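# Pass the ball along gutters into a roofed box

## Task

Get the ball from the gutter where it starts into the box that stands by a different arm; the box has a roof and one open side. The box must not be moved, raised, rotated or tilted beyond a small amount, or the task fails. Pouring the ball from one gutter into another and from a gutter into the box is allowed. If the ball drops more than slightly below the table surfaces while no robot is carrying it, the task fails. A gutter holds the ball only while its open end is raised above the other end; holding its handle vertical lets the ball roll out. Arm bases, in metres, with heading in degrees counter-clockwise from +x: arm1 x=-1.71 y=-0.55 z=+0.89 heading +13; arm2 x=+0.00 y=-0.10 z=+0.93 heading +103; arm3 x=+1.71 y=+0.53 z=+0.88 heading -169. At the end, release everything and move the arms away; a result that only stays in place because a robot is holding it is not counted.

## Robot and tools

Robots: three identical i2rt Big YAM arms named arm1, arm2 and arm3. Each has six revolute joints, a two-finger gripper and a camera on the wrist. With joints 1 and 6 at zero and the hand level and pointing ahead, the wrist camera rides on top of the hand looking toward the fingertips. Reach from the joint-1 axis is roughly 1.0 m at full extension. Joints move at different speeds, so the hand can sweep a wide, curved path between postures. Fixed room cameras: cam_end_1, cam_end_2, cam_gap_1, cam_gap_2, cam_side, cam_top; wrist cameras: arm1_cam_wrist, arm2_cam_wrist, arm3_cam_wrist.

Frame: one shared scene frame, origin on the floor, +z upward. The base positions and headings of the arms are listed in the task. The hand point is halfway between the fingertips; the hand z axis runs along the fingers and the fingers open along the hand y axis.

execute_actions(actions, cameras): actions is a list holding either no action or exactly one. The action is an object keyed by arm name ("arm1", "arm2", "arm3"); under each name goes "joints", an object of absolute joint targets by name (not offsets). Each arm is commanded separately; include only the arms and joints you want to change. Units and ranges: joint1_rad -2.879 to 2.879 (rotation about the base, positive counter-clockwise seen from above, 0 points along the base heading); joint2_rad 0 to 3.141 (shoulder; 0 has the upper arm pointing back roughly level, increasing lifts it up and over to the front); joint3_rad 0 to 3.019 (elbow; 0 is fully folded, increasing opens it); joint4_rad -1.692 to 1.57 (hand pitch, positive tips the fingers up); joint5_rad -1.57 to 1.57 (hand yaw, positive toward the arm's right); joint6_rad -2.094 to 2.094 (hand roll, positive clockwise viewed from behind the hand); gripper_m 0 to 0.093, the fingertip gap in metres. Completion tolerances: ±0.045, ±0.14, ±0.09, ±0.055, ±0.03, ±0.035 rad and ±0.003 m. All commanded motions begin at once and may finish at different moments. Example: {"arm1": {"joints": {"gripper_m": 0.05}}, "arm2": {"joints": {"joint1_rad": 0.3}}}. A wrong key or out-of-range number rejects the whole call and nothing moves. cameras lists which images to return; omitted, null or ["all"] gives all, [] gives none, an unknown name rejects the call. An empty actions list just reports state and pictures.

Results: per robot, joint_positions (in the order above), joint torques (drive output with per-unit offset, scale and noise; nonzero even in free air, so not a reliable contact sensor), joint_status and on_its_own, plus the images in the order given by the "pictures" line. joint_status words: done; "off_target" (stopped short, may still be pushing); "contact_stop" or "time_out" (target dropped, holds where it stopped, though a timed-out joint may keep a nearby target and keep pushing); "not_followed" (a self- and inter-arm collision check withheld the arm targets, usually with a "cause:" line; the gripper part still runs, and the withheld targets may be retried on later actions until they pass or the path clears); "limit_stop_at_motor_heat" (heat fault; resend the target). on_its_own lists joints not commanded in this call and the target each now holds ("held at"), not its actual position. Joints you leave out can still be driving toward an old target. To relax a straining joint, command it to its reported position. Very small target changes may not move a joint. If any call reports a stop, later motion calls in the same reply are skipped.

wait(seconds): 0 to 10; commands nothing, lets the scene evolve and returns state and images like an empty action.

zoom_image(camera, region): enlarges part of that camera's most recent full image; region is [x0, y0, x1, y1] in pixels, origin top-left, no larger than 504 by 504. Room cameras are 896x504, wrist cameras 616x616 fisheye.

finished_scene(scene): ends the current scene by its number, after the last command has been held; irreversible, and reports success. Replying without any tool call also ends everything.

Order of work: look, grip the gutter holding the ball by its handle keeping the open end raised, tilt to pour into another gutter or the box opening, then open the gripper and retract all arms before finishing.

Cautions: arms do not stop on contact and can push hard; avoid pressing into the box (moving, lifting, turning or tipping it fails), avoid arm-to-arm squeezes (fails and ends the run) and hard hits. The collision check can be late and ignores fingers, gripper housings and wrist cameras. Do not let the ball fall below table level or knock anything out of the work area. Loose objects may occasionally get a short push. Holding loads heats motors, even while you think; a MOTOR HOT warning comes at 85 °C and at 100 °C the arm goes limp and drops (OVER-TEMPERATURE FAULT). Avoid drops, slips and slams. The robots keep executing the last command while you are composing a reply.

Each tool is called after "Call:" by a JSON object that holds its "api" and its "payload".

## Session

Call:
{"api": "execute_actions", "payload": {"actions": []}}

Scene clock: 0.00 s.
Joint torques (N m, as the arm reports them, + toward a larger angle): no reading
Motor temperatures (°C, as the motors report them): arm1=[21 26 24 23 25 24] | arm2=[24 25 24 24 23 24] | arm3=[23 22 22 25 22 24]
arm1.joint_positions: joint1_rad=+0.220 joint2_rad=+0.343 joint3_rad=+1.478 joint4_rad=-1.340 joint5_rad=+0.067 joint6_rad=-0.258 gripper_m=+0.094
arm1.joint_status: not commanded
arm1.hand: x=-1.6290 y=-0.5245 z=+1.5034 quat_wxyz=(-0.630, +0.251, -0.734, -0.036) (m; scene frame)
arm2.joint_positions: joint1_rad=-0.580 joint2_rad=+0.548 joint3_rad=+1.389 joint4_rad=-1.622 joint5_rad=+0.251 joint6_rad=-0.767 gripper_m=+0.094
arm2.joint_status: not commanded
arm2.hand: x=+0.0930 y=+0.0373 z=+1.4302 quat_wxyz=(-0.398, +0.742, -0.538, +0.028) (m; scene frame)
arm3.joint_positions: joint1_rad=-0.115 joint2_rad=+0.634 joint3_rad=+1.477 joint4_rad=-1.346 joint5_rad=-0.194 joint6_rad=+0.628 gripper_m=+0.094
arm3.joint_status: not commanded
arm3.hand: x=+1.5002 y=+0.4854 z=+1.4647 quat_wxyz=(-0.256, -0.834, +0.187, +0.451) (m; scene frame)
pictures: arm1_cam_wrist, arm2_cam_wrist, arm3_cam_wrist, cam_end_1, cam_end_2, cam_gap_1, cam_gap_2, cam_side, cam_top
Images, in order (width x height): arm1_cam_wrist 616x616, arm2_cam_wrist 616x616, arm3_cam_wrist 616x616, cam_end_1 896x504, cam_end_2 896x504, cam_gap_1 896x504, cam_gap_2 896x504, cam_side 896x504, cam_top 896x504.

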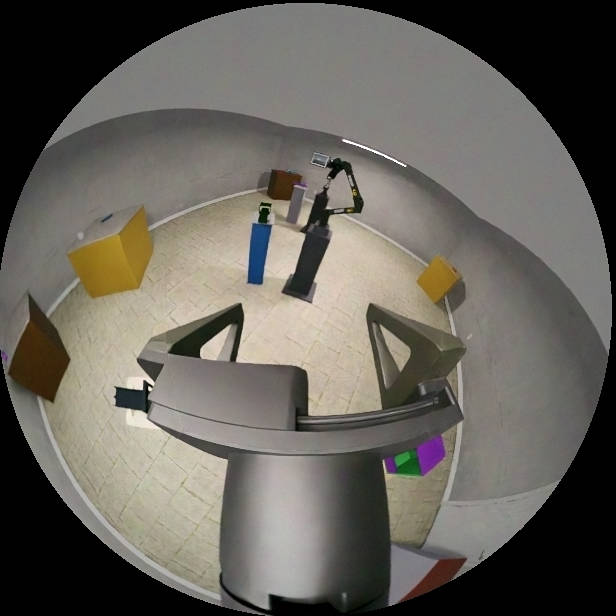

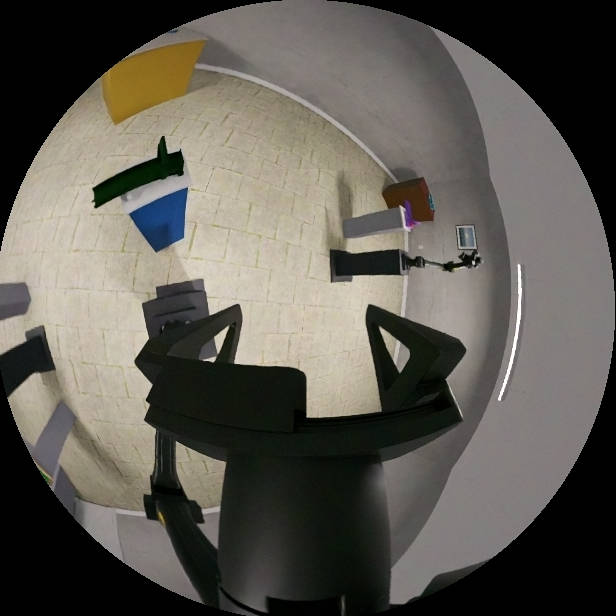

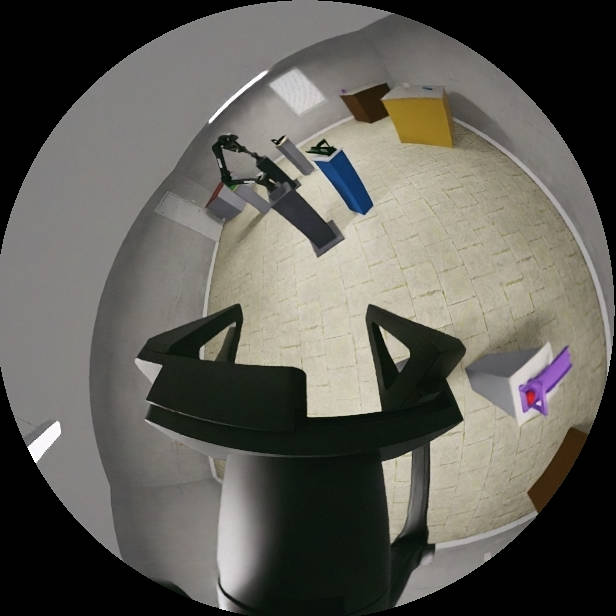

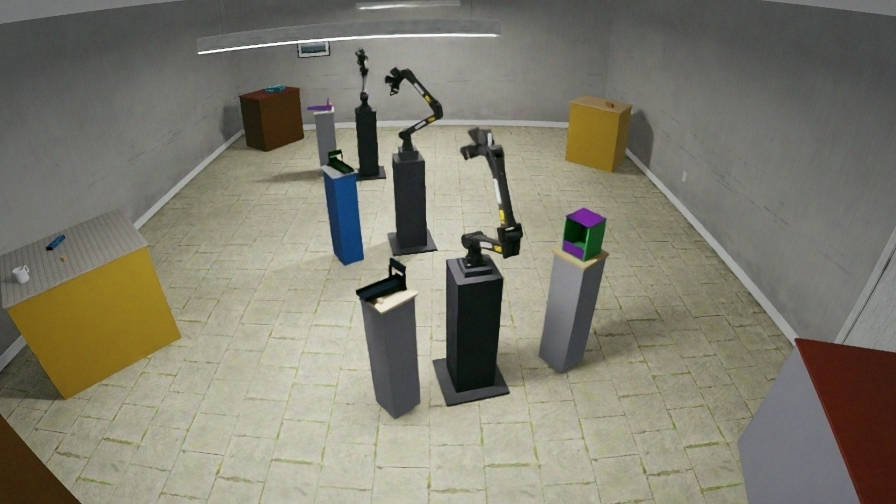

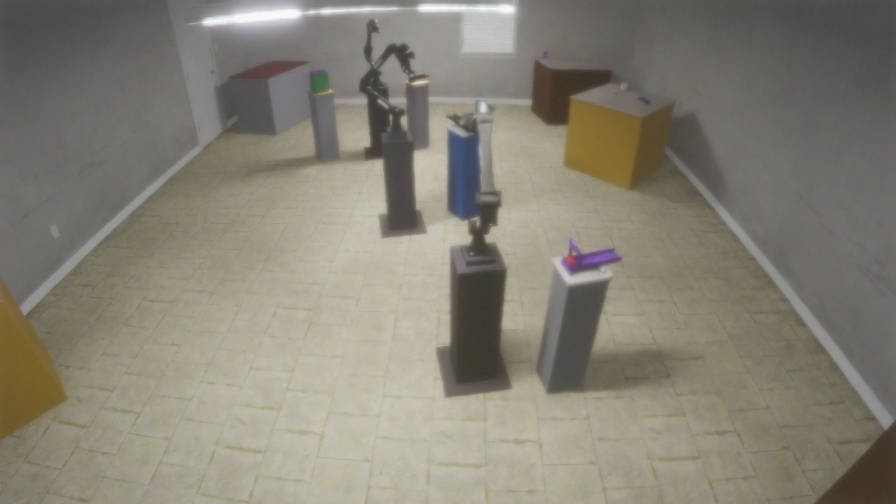

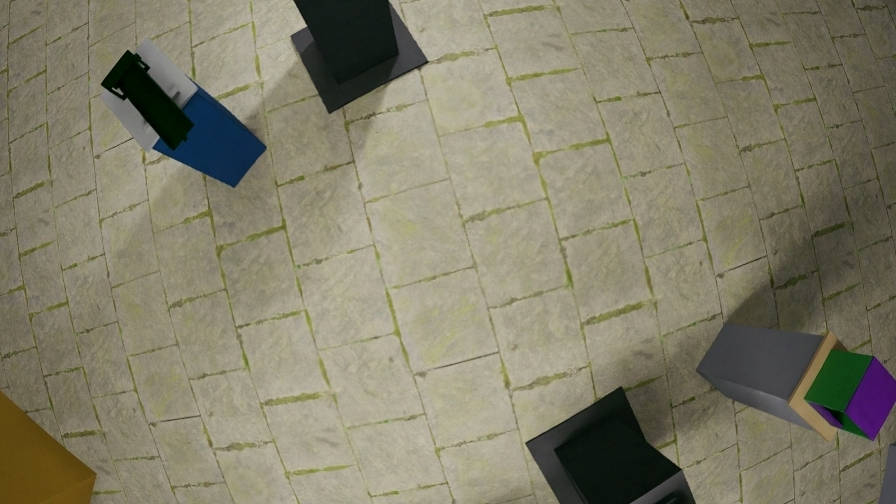

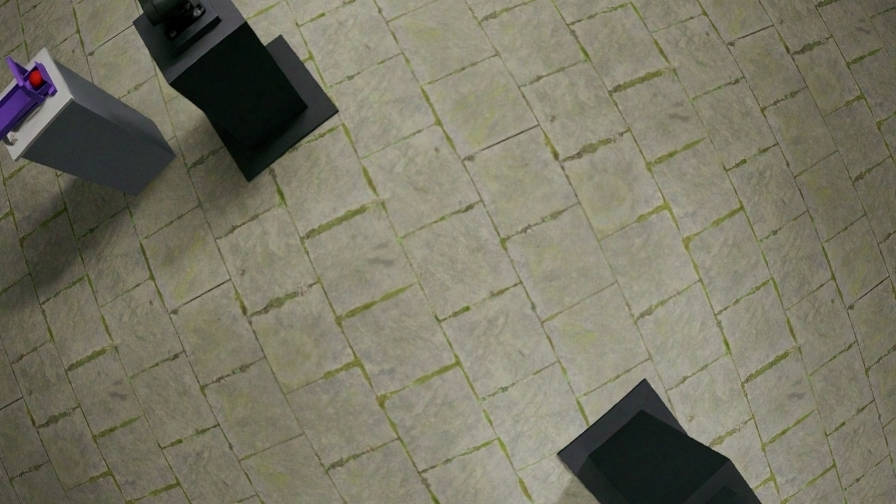

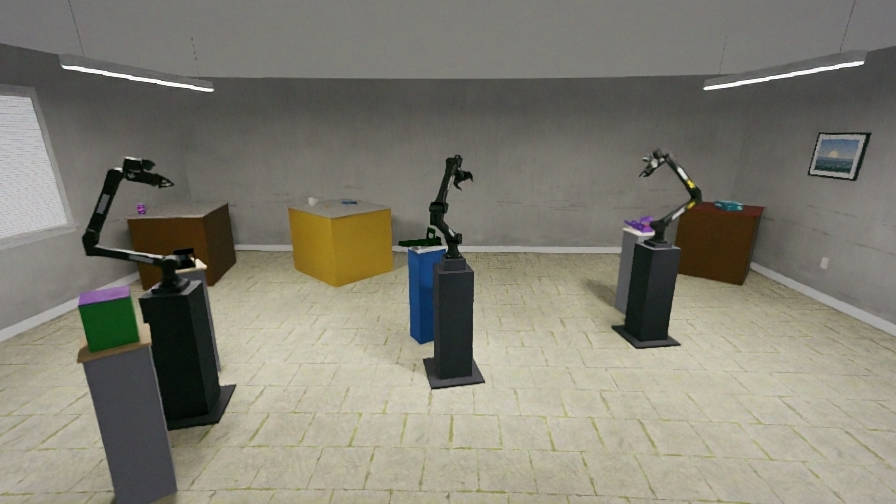

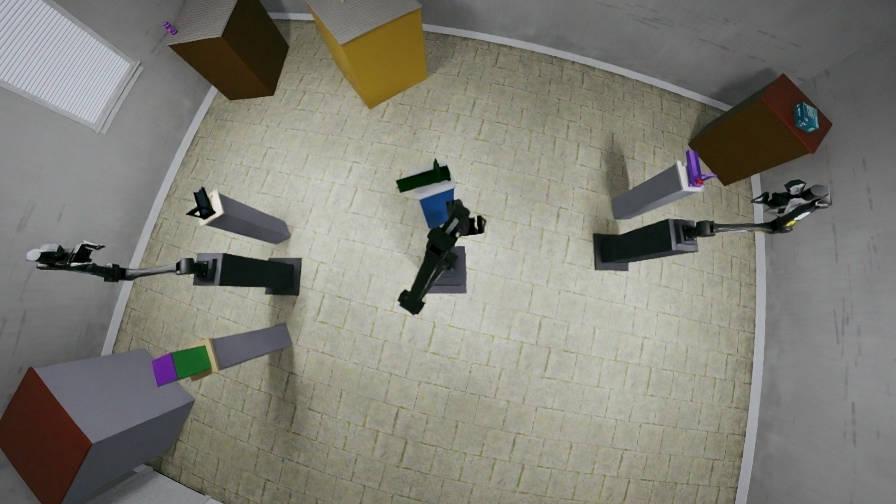

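Call:
{"api": "zoom_image", "payload": {"camera": "cam_end_2", "region": [530, 220, 650, 300]}}

Call:
{"api": "zoom_image", "payload": {"camera": "cam_end_1", "region": [340, 190, 630, 330]}}

Call:
{"api": "zoom_image", "payload": {"camera": "cam_gap_1", "region": [80, 20, 240, 170]}}

Call:
{"api": "zoom_image", "payload": {"camera": "arm3_cam_wrist", "region": [480, 330, 600, 440]}}

Region (530, 220, 650, 300) of cam_end_2's 896x504 image, scaled by 4.200, with more detail than that image has.

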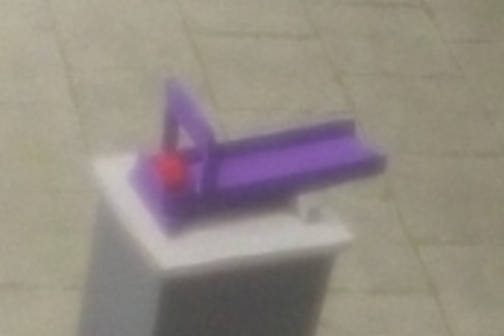

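Region (340, 190, 630, 330) of cam_end_1's 896x504 image, scaled by 1.738, with more detail than that image has; it fills the top 243 rows of this view, and the rest is white.

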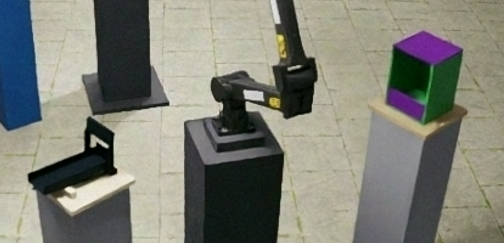

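Region (80, 20, 240, 170) of cam_gap_1's 896x504 image, scaled by 3.150, with more detail than that image has; it fills the top 472 rows of this view, and the rest is white.

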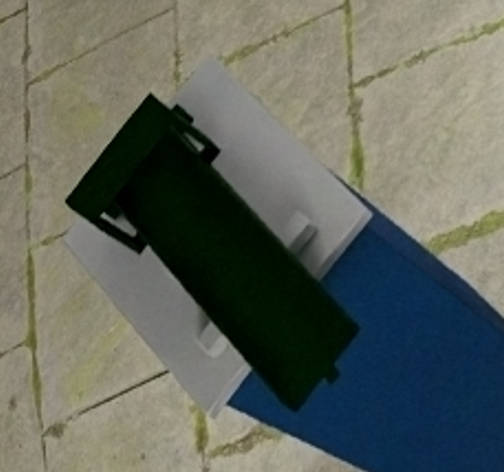

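Region (480, 330, 600, 440) of arm3_cam_wrist's 616x616 image, scaled by 4.200, with more detail than that image has; it fills the top 462 rows of this view, and the rest is white.

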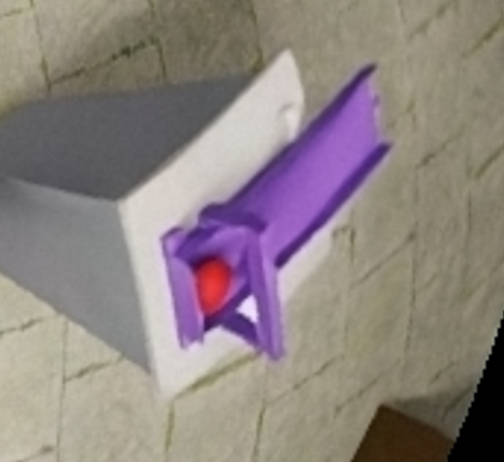

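Call:
{"api": "execute_actions", "payload": {"actions": [{"arm1":{"joints":{"joint1_rad":1.55,"joint2_rad":1.5,"joint3_rad":1.5,"joint4_rad":-1.5,"joint5_rad":0,"joint6_rad":0}},"arm2":{"joints":{"joint1_rad":0.15,"joint2_rad":1.75,"joint3_rad":1.85,"joint4_rad":-1.6,"joint5_rad":0,"joint6_rad":0}},"arm3":{"joints":{"joint1_rad":-1.7,"joint2_rad":1.3,"joint3_rad":1.3,"joint4_rad":-1.2,"joint5_rad":0,"joint6_rad":0}}}]}}

Scene clock: 2.37 s.
Joint torques (N m, as the arm reports them, + toward a larger angle): arm1=[  0.3  -13.9   10.3    0.01  -0.01   0.11] | arm2=[ -0.73 -21.3   11.35   0.72   0.01   0.11] | arm3=[ 0.79 -7.77  9.66  1.69  0.06 -0.09]
Motor temperatures (°C, as the motors report them): arm1=[21 26 25 23 25 24] | arm2=[24 25 25 24 23 24] | arm3=[23 22 23 25 22 24]
arm1.joint_positions: joint1_rad=+1.556 joint2_rad=+1.498 joint3_rad=+1.485 joint4_rad=-1.489 joint5_rad=+0.001 joint6_rad=-0.010 gripper_m=+0.094
arm1.joint_status: all done
arm1.hand: x=-1.8146 y=-0.1031 z=+1.1485 quat_wxyz=(-0.022, +0.783, -0.621, -0.027) (m; scene frame)
arm2.joint_positions: joint1_rad=+0.151 joint2_rad=+1.775 joint3_rad=+1.830 joint4_rad=-1.610 joint5_rad=+0.001 joint6_rad=-0.014 gripper_m=+0.094
arm2.joint_status: all done
arm2.hand: x=-0.2063 y=+0.4129 z=+1.1907 quat_wxyz=(-0.006, +0.833, -0.554, -0.005) (m; scene frame)
arm3.joint_positions: joint1_rad=-1.699 joint2_rad=+1.311 joint3_rad=+1.282 joint4_rad=-1.204 joint5_rad=+0.000 joint6_rad=+0.015 gripper_m=+0.094
arm3.joint_status: all done
arm3.hand: x=+1.6902 y=+0.9852 z=+1.1522 quat_wxyz=(+0.108, -0.713, +0.682, +0.125) (m; scene frame)
pictures: arm1_cam_wrist, arm2_cam_wrist, arm3_cam_wrist, cam_end_1, cam_end_2, cam_gap_1, cam_gap_2, cam_side, cam_top
Images, in order (width x height): arm1_cam_wrist 616x616, arm2_cam_wrist 616x616, arm3_cam_wrist 616x616, cam_end_1 896x504, cam_end_2 896x504, cam_gap_1 896x504, cam_gap_2 896x504, cam_side 896x504, cam_top 896x504.

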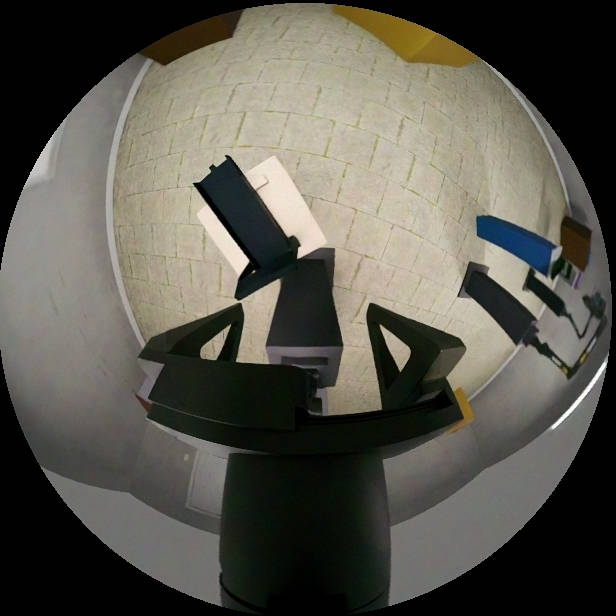

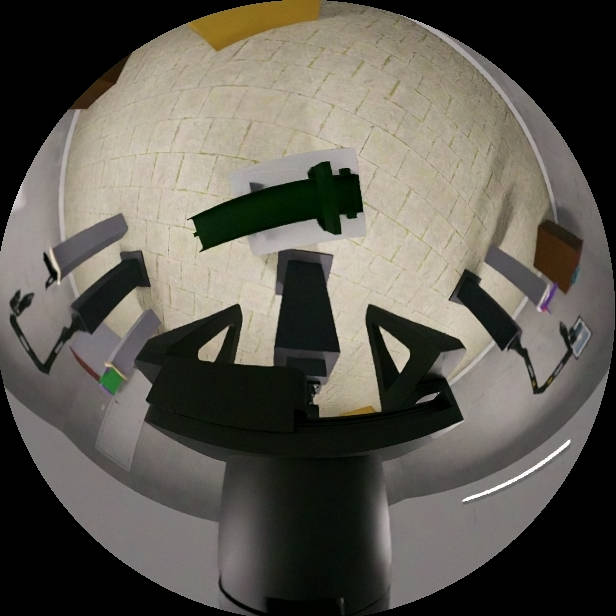

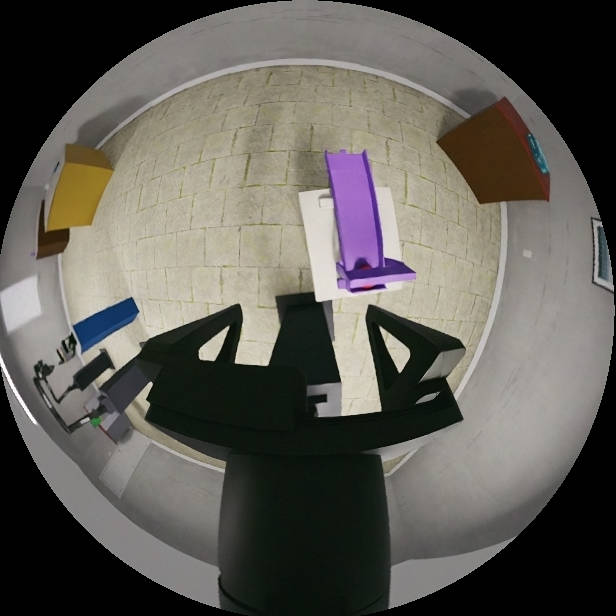

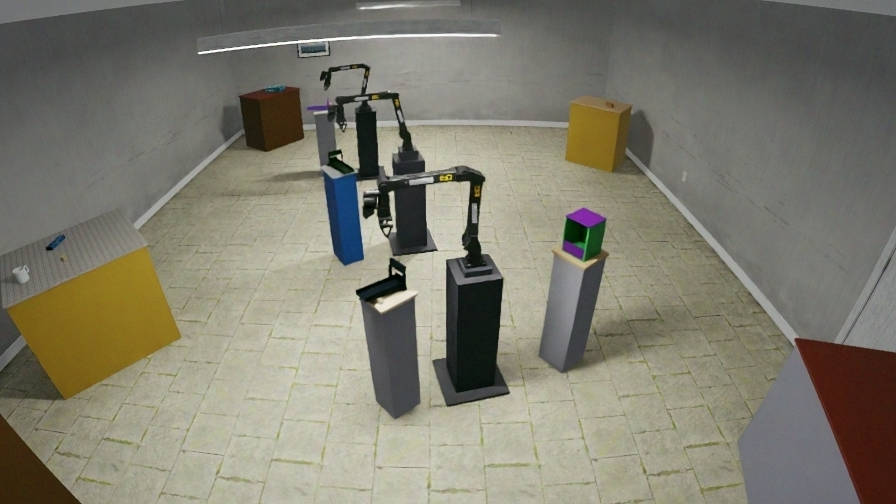

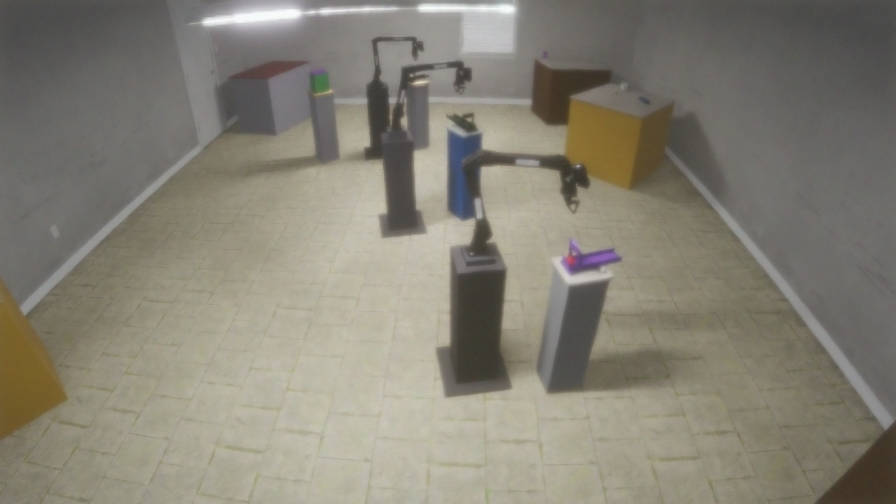

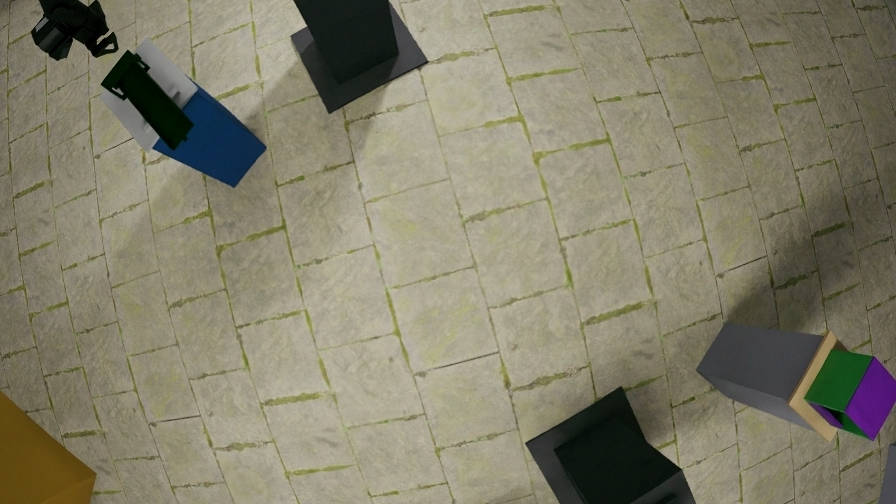

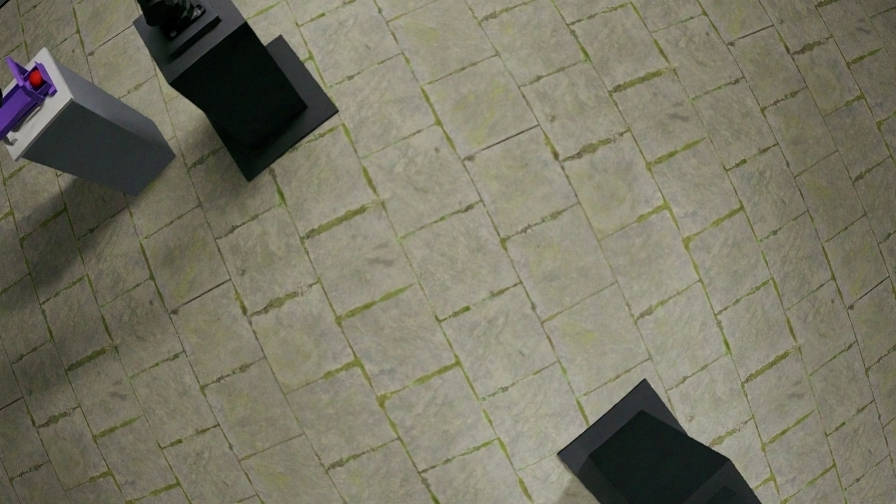

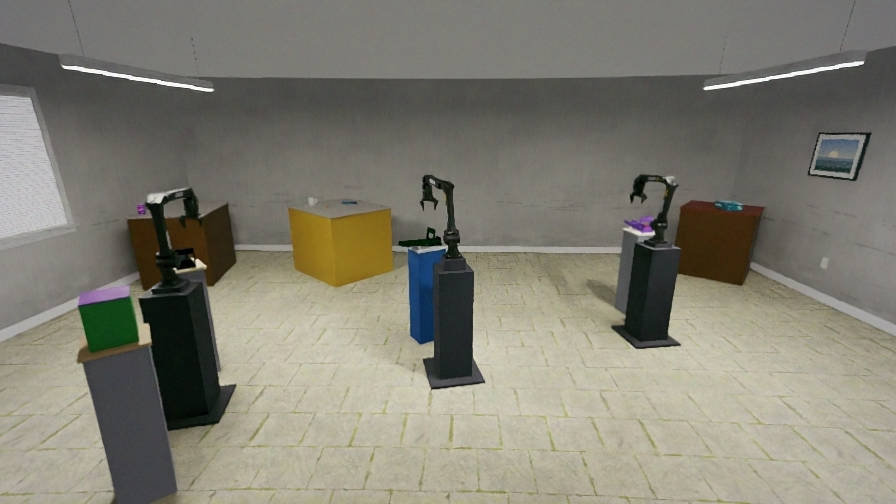

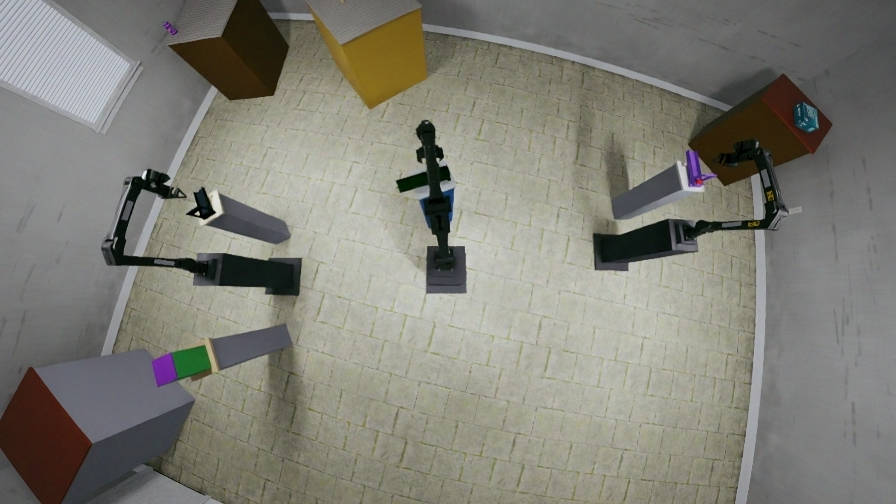

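Call:
{"api": "execute_actions", "payload": {"actions": [{"arm1":{"joints":{"joint1_rad":1.7,"joint2_rad":1.3,"joint3_rad":1.05,"joint4_rad":-1.11,"joint5_rad":-0.06,"joint6_rad":1.26}},"arm2":{"joints":{"joint1_rad":0.02,"joint2_rad":1.97,"joint3_rad":1.83,"joint4_rad":-1.415,"joint5_rad":-0.2,"joint6_rad":-0.25}},"arm3":{"joints":{"joint1_rad":-2.0,"joint2_rad":1.44,"joint3_rad":1.22,"joint4_rad":-1.13,"joint5_rad":-0.06,"joint6_rad":1.2}}}], "cameras": ["arm1_cam_wrist","arm2_cam_wrist","arm3_cam_wrist","cam_end_1","cam_end_2","cam_side"]}}

Call:
{"api": "zoom_image", "payload": {"camera": "cam_side", "region": [380, 170, 500, 270]}}

Scene clock: 5.20 s.
Joint torques (N m, as the arm reports them, + toward a larger angle): arm1=[ -0.28 -10.48   8.36   1.11   0.07   0.08] | arm2=[  1.29 -24.91  10.58   0.74  -0.25  -0.18] | arm3=[ 1.89 -8.88  8.98  1.58  0.05  0.16]
Motor temperatures (°C, as the motors report them): arm1=[21 26 25 23 25 24] | arm2=[24 26 26 24 23 24] | arm3=[23 23 23 26 22 24]
arm1.joint_positions: joint1_rad=+1.711 joint2_rad=+1.298 joint3_rad=+1.057 joint4_rad=-1.123 joint5_rad=-0.060 joint6_rad=+1.249 gripper_m=+0.094
arm1.joint_status: all done
arm1.hand: x=-1.8726 y=-0.1782 z=+1.0675 quat_wxyz=(+0.033, +0.342, -0.934, -0.102) (m; scene frame)
arm2.joint_positions: joint1_rad=+0.008 joint2_rad=+1.999 joint3_rad=+1.815 joint4_rad=-1.430 joint5_rad=-0.198 joint6_rad=-0.236 gripper_m=+0.094
arm2.joint_status: all done
arm2.hand: x=-0.1772 y=+0.4827 z=+1.0629 quat_wxyz=(+0.084, +0.849, -0.519, -0.053) (m; scene frame)
arm3.joint_positions: joint1_rad=-2.013 joint2_rad=+1.450 joint3_rad=+1.204 joint4_rad=-1.139 joint5_rad=-0.059 joint6_rad=+1.185 gripper_m=+0.094
arm3.joint_status: all done
arm3.hand: x=+1.8224 y=+0.9789 z=+1.0601 quat_wxyz=(-0.004, -0.068, +0.993, +0.094) (m; scene frame)
pictures: arm1_cam_wrist, arm2_cam_wrist, arm3_cam_wrist, cam_end_1, cam_end_2, cam_side
Images, in order (width x height): arm1_cam_wrist 616x616, arm2_cam_wrist 616x616, arm3_cam_wrist 616x616, cam_end_1 896x504, cam_end_2 896x504, cam_side 896x504.

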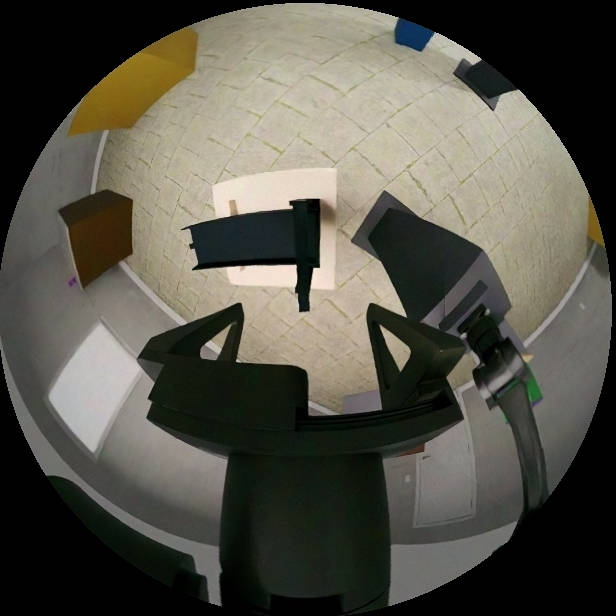

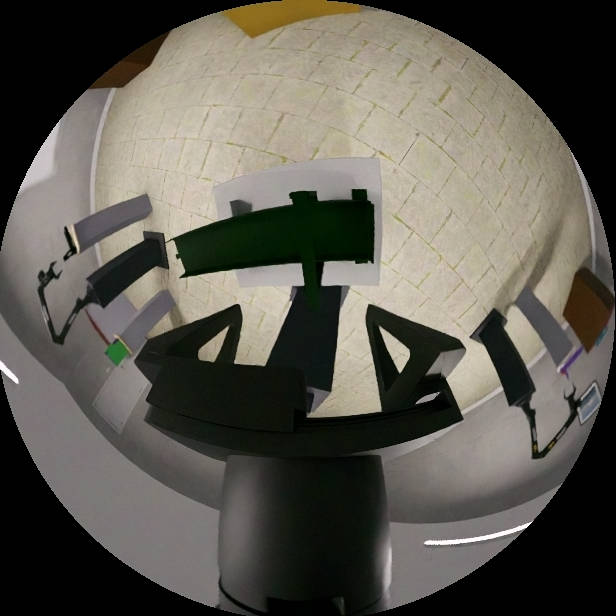

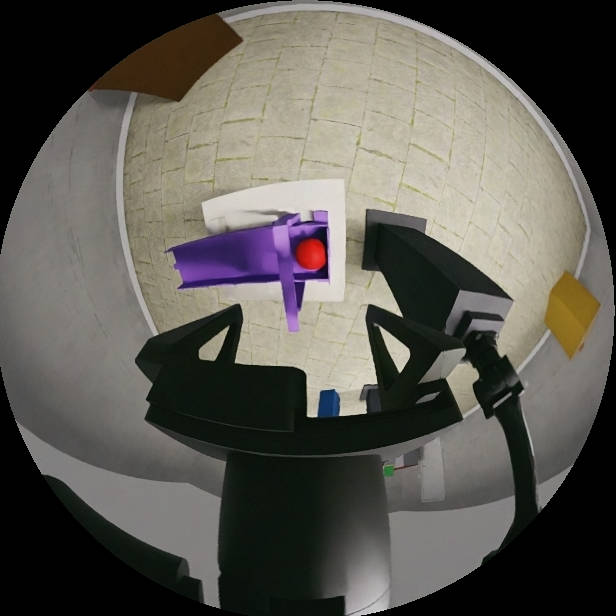

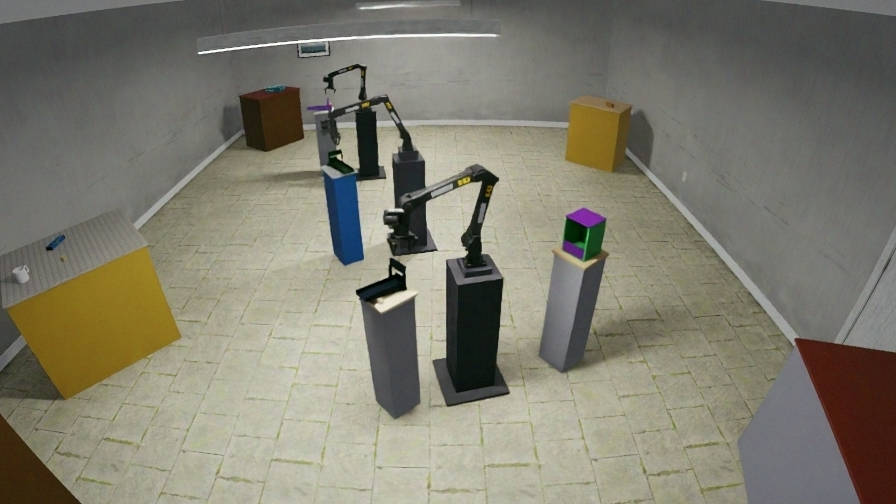

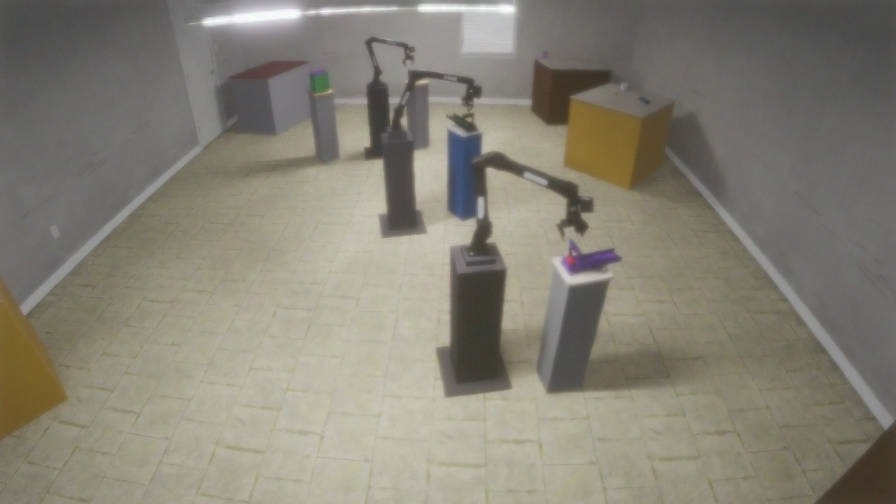

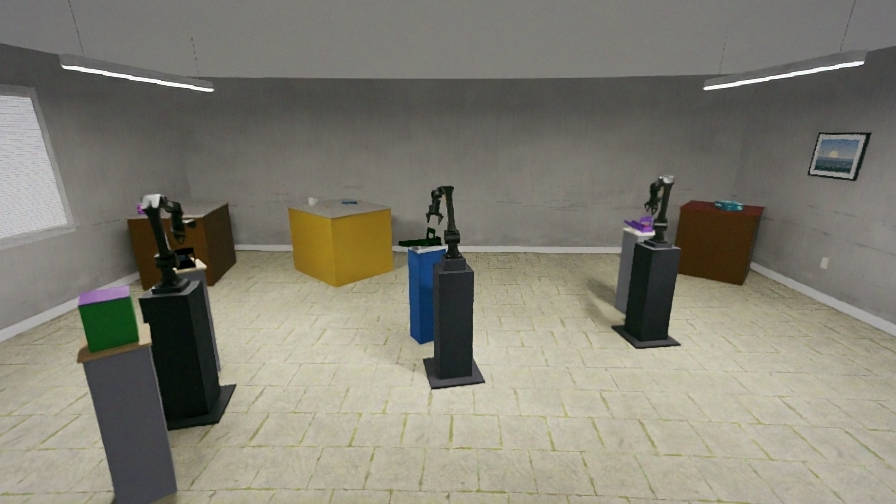

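Region (380, 170, 500, 270) of cam_side's 896x504 image, scaled by 4.200, with more detail than that image has.

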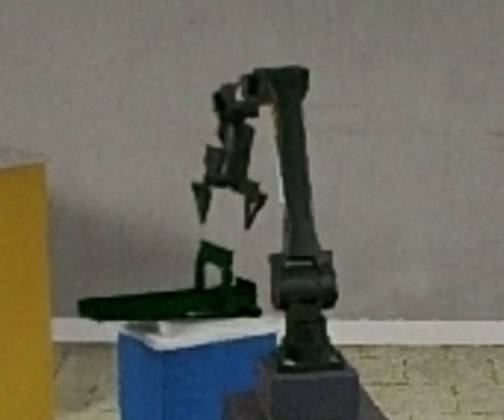

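Call:
{"api": "execute_actions", "payload": {"actions": [{"arm1":{"joints":{"joint1_rad":1.685,"joint2_rad":1.435,"joint3_rad":0.995,"joint4_rad":-0.98,"joint5_rad":-0.05,"joint6_rad":1.17}},"arm2":{"joints":{"joint1_rad":0.035,"joint2_rad":2.045,"joint3_rad":1.785,"joint4_rad":-1.285,"joint5_rad":-0.14,"joint6_rad":-0.33}},"arm3":{"joints":{"joint1_rad":-1.98,"joint2_rad":1.585,"joint3_rad":1.222,"joint4_rad":-1.03,"joint5_rad":-0.06,"joint6_rad":1.09}}}], "cameras": ["arm1_cam_wrist","arm2_cam_wrist","arm3_cam_wrist","cam_end_1","cam_end_2"]}}

Call:
{"api": "zoom_image", "payload": {"camera": "cam_end_2", "region": [430, 80, 650, 290]}}

Call:
{"api": "zoom_image", "payload": {"camera": "cam_end_1", "region": [290, 80, 460, 310]}}

Scene clock: 6.63 s.
Joint torques (N m, as the arm reports them, + toward a larger angle): arm1=[ -0.01 -12.44   7.55   1.04   0.19  -0.12] | arm2=[  0.35 -22.68   8.98   0.99  -0.01  -0.19] | arm3=[  1.75 -10.79   8.58   1.5    0.04  -0.14]
Motor temperatures (°C, as the motors report them): arm1=[21 26 25 23 25 24] | arm2=[24 26 26 24 23 24] | arm3=[23 23 24 26 22 24]
arm1.joint_positions: joint1_rad=+1.695 joint2_rad=+1.441 joint3_rad=+1.003 joint4_rad=-0.992 joint5_rad=-0.053 joint6_rad=+1.180 gripper_m=+0.094
arm1.joint_status: all done
arm1.hand: x=-1.8706 y=-0.1624 z=+0.9951 quat_wxyz=(+0.025, +0.367, -0.927, -0.071) (m; scene frame)
arm2.joint_positions: joint1_rad=+0.023 joint2_rad=+2.041 joint3_rad=+1.786 joint4_rad=-1.305 joint5_rad=-0.142 joint6_rad=-0.316 gripper_m=+0.094
arm2.joint_status: all done
arm2.hand: x=-0.1818 y=+0.5019 z=+1.0248 quat_wxyz=(+0.044, +0.876, -0.478, -0.054) (m; scene frame)
arm3.joint_positions: joint1_rad=-1.990 joint2_rad=+1.600 joint3_rad=+1.204 joint4_rad=-1.040 joint5_rad=-0.059 joint6_rad=+1.105 gripper_m=+0.094
arm3.joint_status: all done
arm3.hand: x=+1.8174 y=+1.0068 z=+0.9963 quat_wxyz=(-0.010, -0.119, +0.990, +0.070) (m; scene frame)
pictures: arm1_cam_wrist, arm2_cam_wrist, arm3_cam_wrist, cam_end_1, cam_end_2
Images, in order (width x height): arm1_cam_wrist 616x616, arm2_cam_wrist 616x616, arm3_cam_wrist 616x616, cam_end_1 896x504, cam_end_2 896x504.

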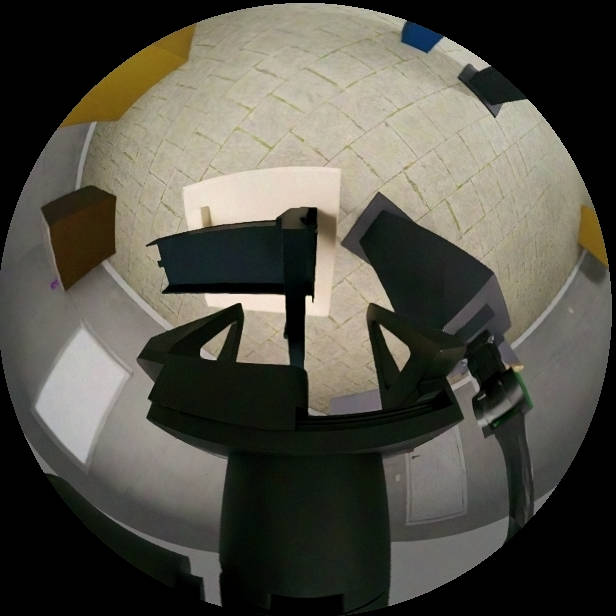

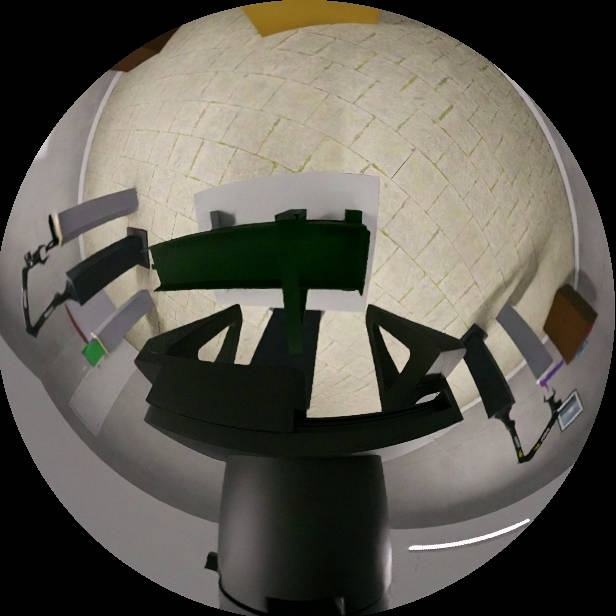

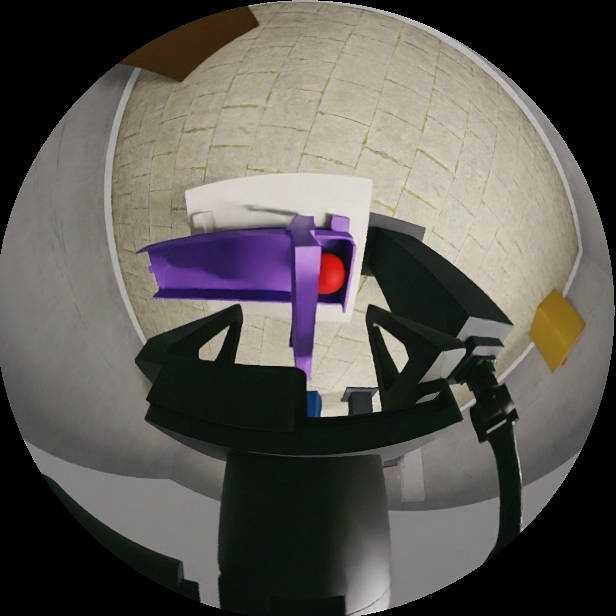

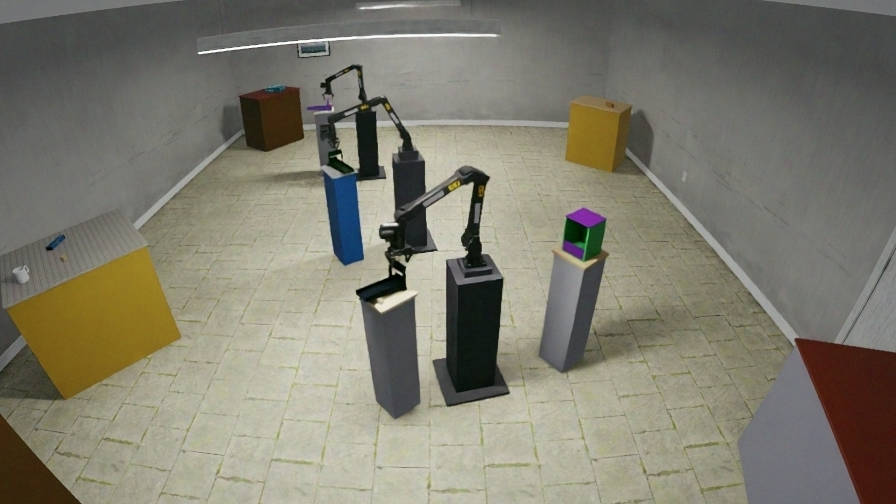

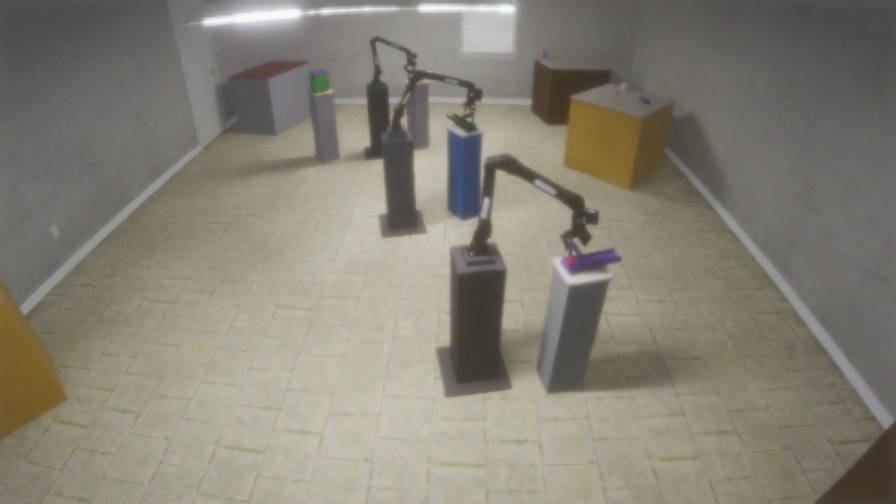

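Region (430, 80, 650, 290) of cam_end_2's 896x504 image, scaled by 2.291, with more detail than that image has; it fills the top 481 rows of this view, and the rest is white.

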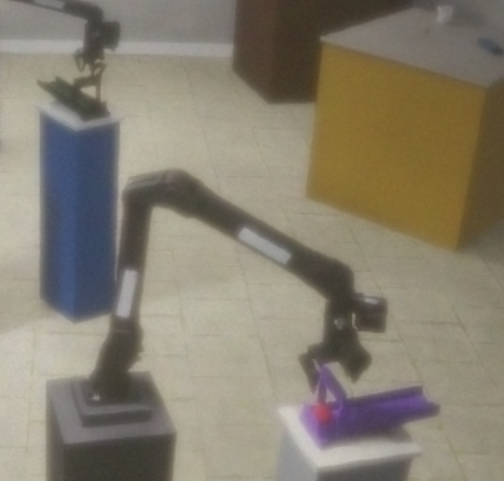

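Region (290, 80, 460, 310) of cam_end_1's 896x504 image, scaled by 2.191, with more detail than that image has; it fills the left 373 columns of this view, and the rest is white.

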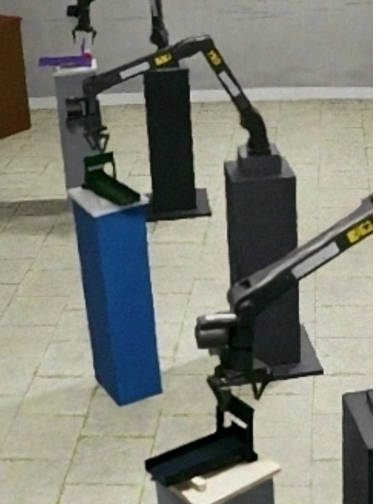

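Call:
{"api": "execute_actions", "payload": {"actions": [{"arm1":{"joints":{"joint1_rad":1.71,"joint2_rad":1.5,"joint3_rad":0.972,"joint4_rad":-0.894}},"arm2":{"joints":{"joint1_rad":0.058,"joint2_rad":2.08,"joint3_rad":1.72,"joint4_rad":-1.22}},"arm3":{"joints":{"joint1_rad":-1.95,"joint2_rad":1.635,"joint3_rad":1.165,"joint4_rad":-0.94,"joint6_rad":1.16}}}], "cameras": ["arm1_cam_wrist","arm2_cam_wrist","arm3_cam_wrist"]}}

Scene clock: 7.73 s.
Joint torques (N m, as the arm reports them, + toward a larger angle): arm1=[  1.47 -11.78   6.85   1.08   0.18  -0.12] | arm2=[  0.64 -22.58   8.91   0.72   0.01  -0.19] | arm3=[  1.48 -10.39   7.49   1.56   0.04   0.14]
Motor temperatures (°C, as the motors report them): arm1=[21 26 25 23 25 24] | arm2=[24 26 26 24 23 24] | arm3=[23 23 24 26 22 24]
arm1.joint_positions: joint1_rad=+1.698 joint2_rad=+1.491 joint3_rad=+0.985 joint4_rad=-0.907 joint5_rad=-0.053 joint6_rad=+1.180 gripper_m=+0.094
arm1.joint_status: all done
arm1.hand: x=-1.8756 y=-0.1518 z=+0.9714 quat_wxyz=(+0.025, +0.368, -0.926, -0.080) (m; scene frame)
arm2.joint_positions: joint1_rad=+0.050 joint2_rad=+2.079 joint3_rad=+1.719 joint4_rad=-1.238 joint5_rad=-0.142 joint6_rad=-0.316 gripper_m=+0.094
arm2.joint_status: all done
arm2.hand: x=-0.1949 y=+0.4872 z=+0.9775 quat_wxyz=(+0.058, +0.882, -0.467, -0.040) (m; scene frame)
arm3.joint_positions: joint1_rad=-1.958 joint2_rad=+1.642 joint3_rad=+1.158 joint4_rad=-0.950 joint5_rad=-0.059 joint6_rad=+1.145 gripper_m=+0.094
arm3.joint_status: all done
arm3.hand: x=+1.8021 y=+1.0115 z=+0.9625 quat_wxyz=(-0.012, -0.115, +0.991, +0.071) (m; scene frame)
pictures: arm1_cam_wrist, arm2_cam_wrist, arm3_cam_wrist
Images, in order (width x height): arm1_cam_wrist 616x616, arm2_cam_wrist 616x616, arm3_cam_wrist 616x616.

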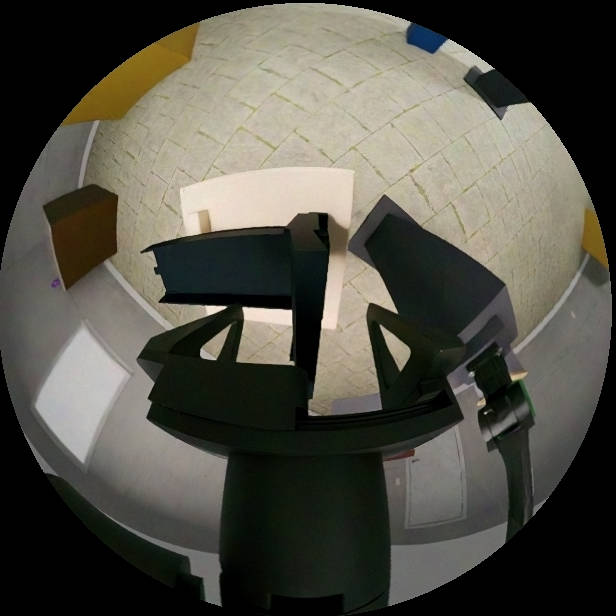

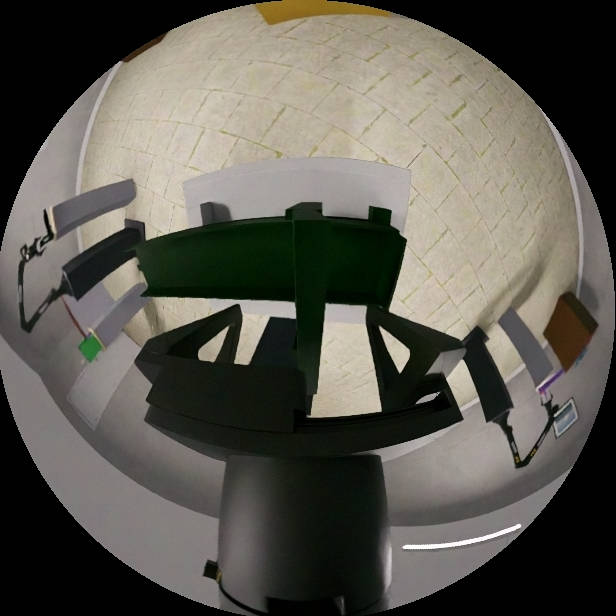

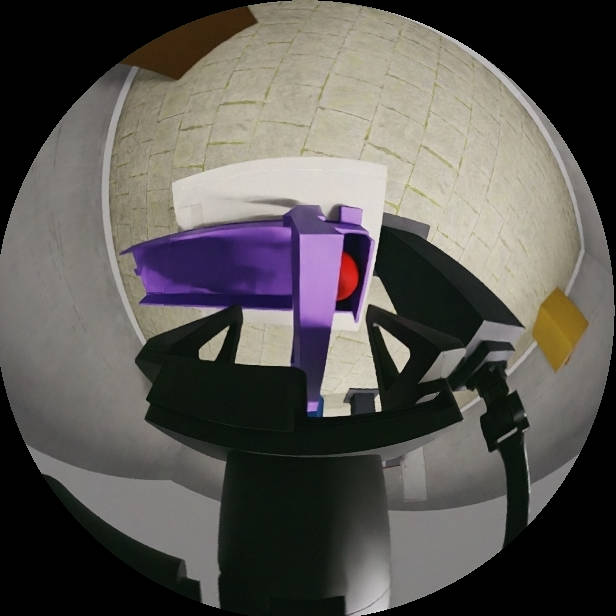

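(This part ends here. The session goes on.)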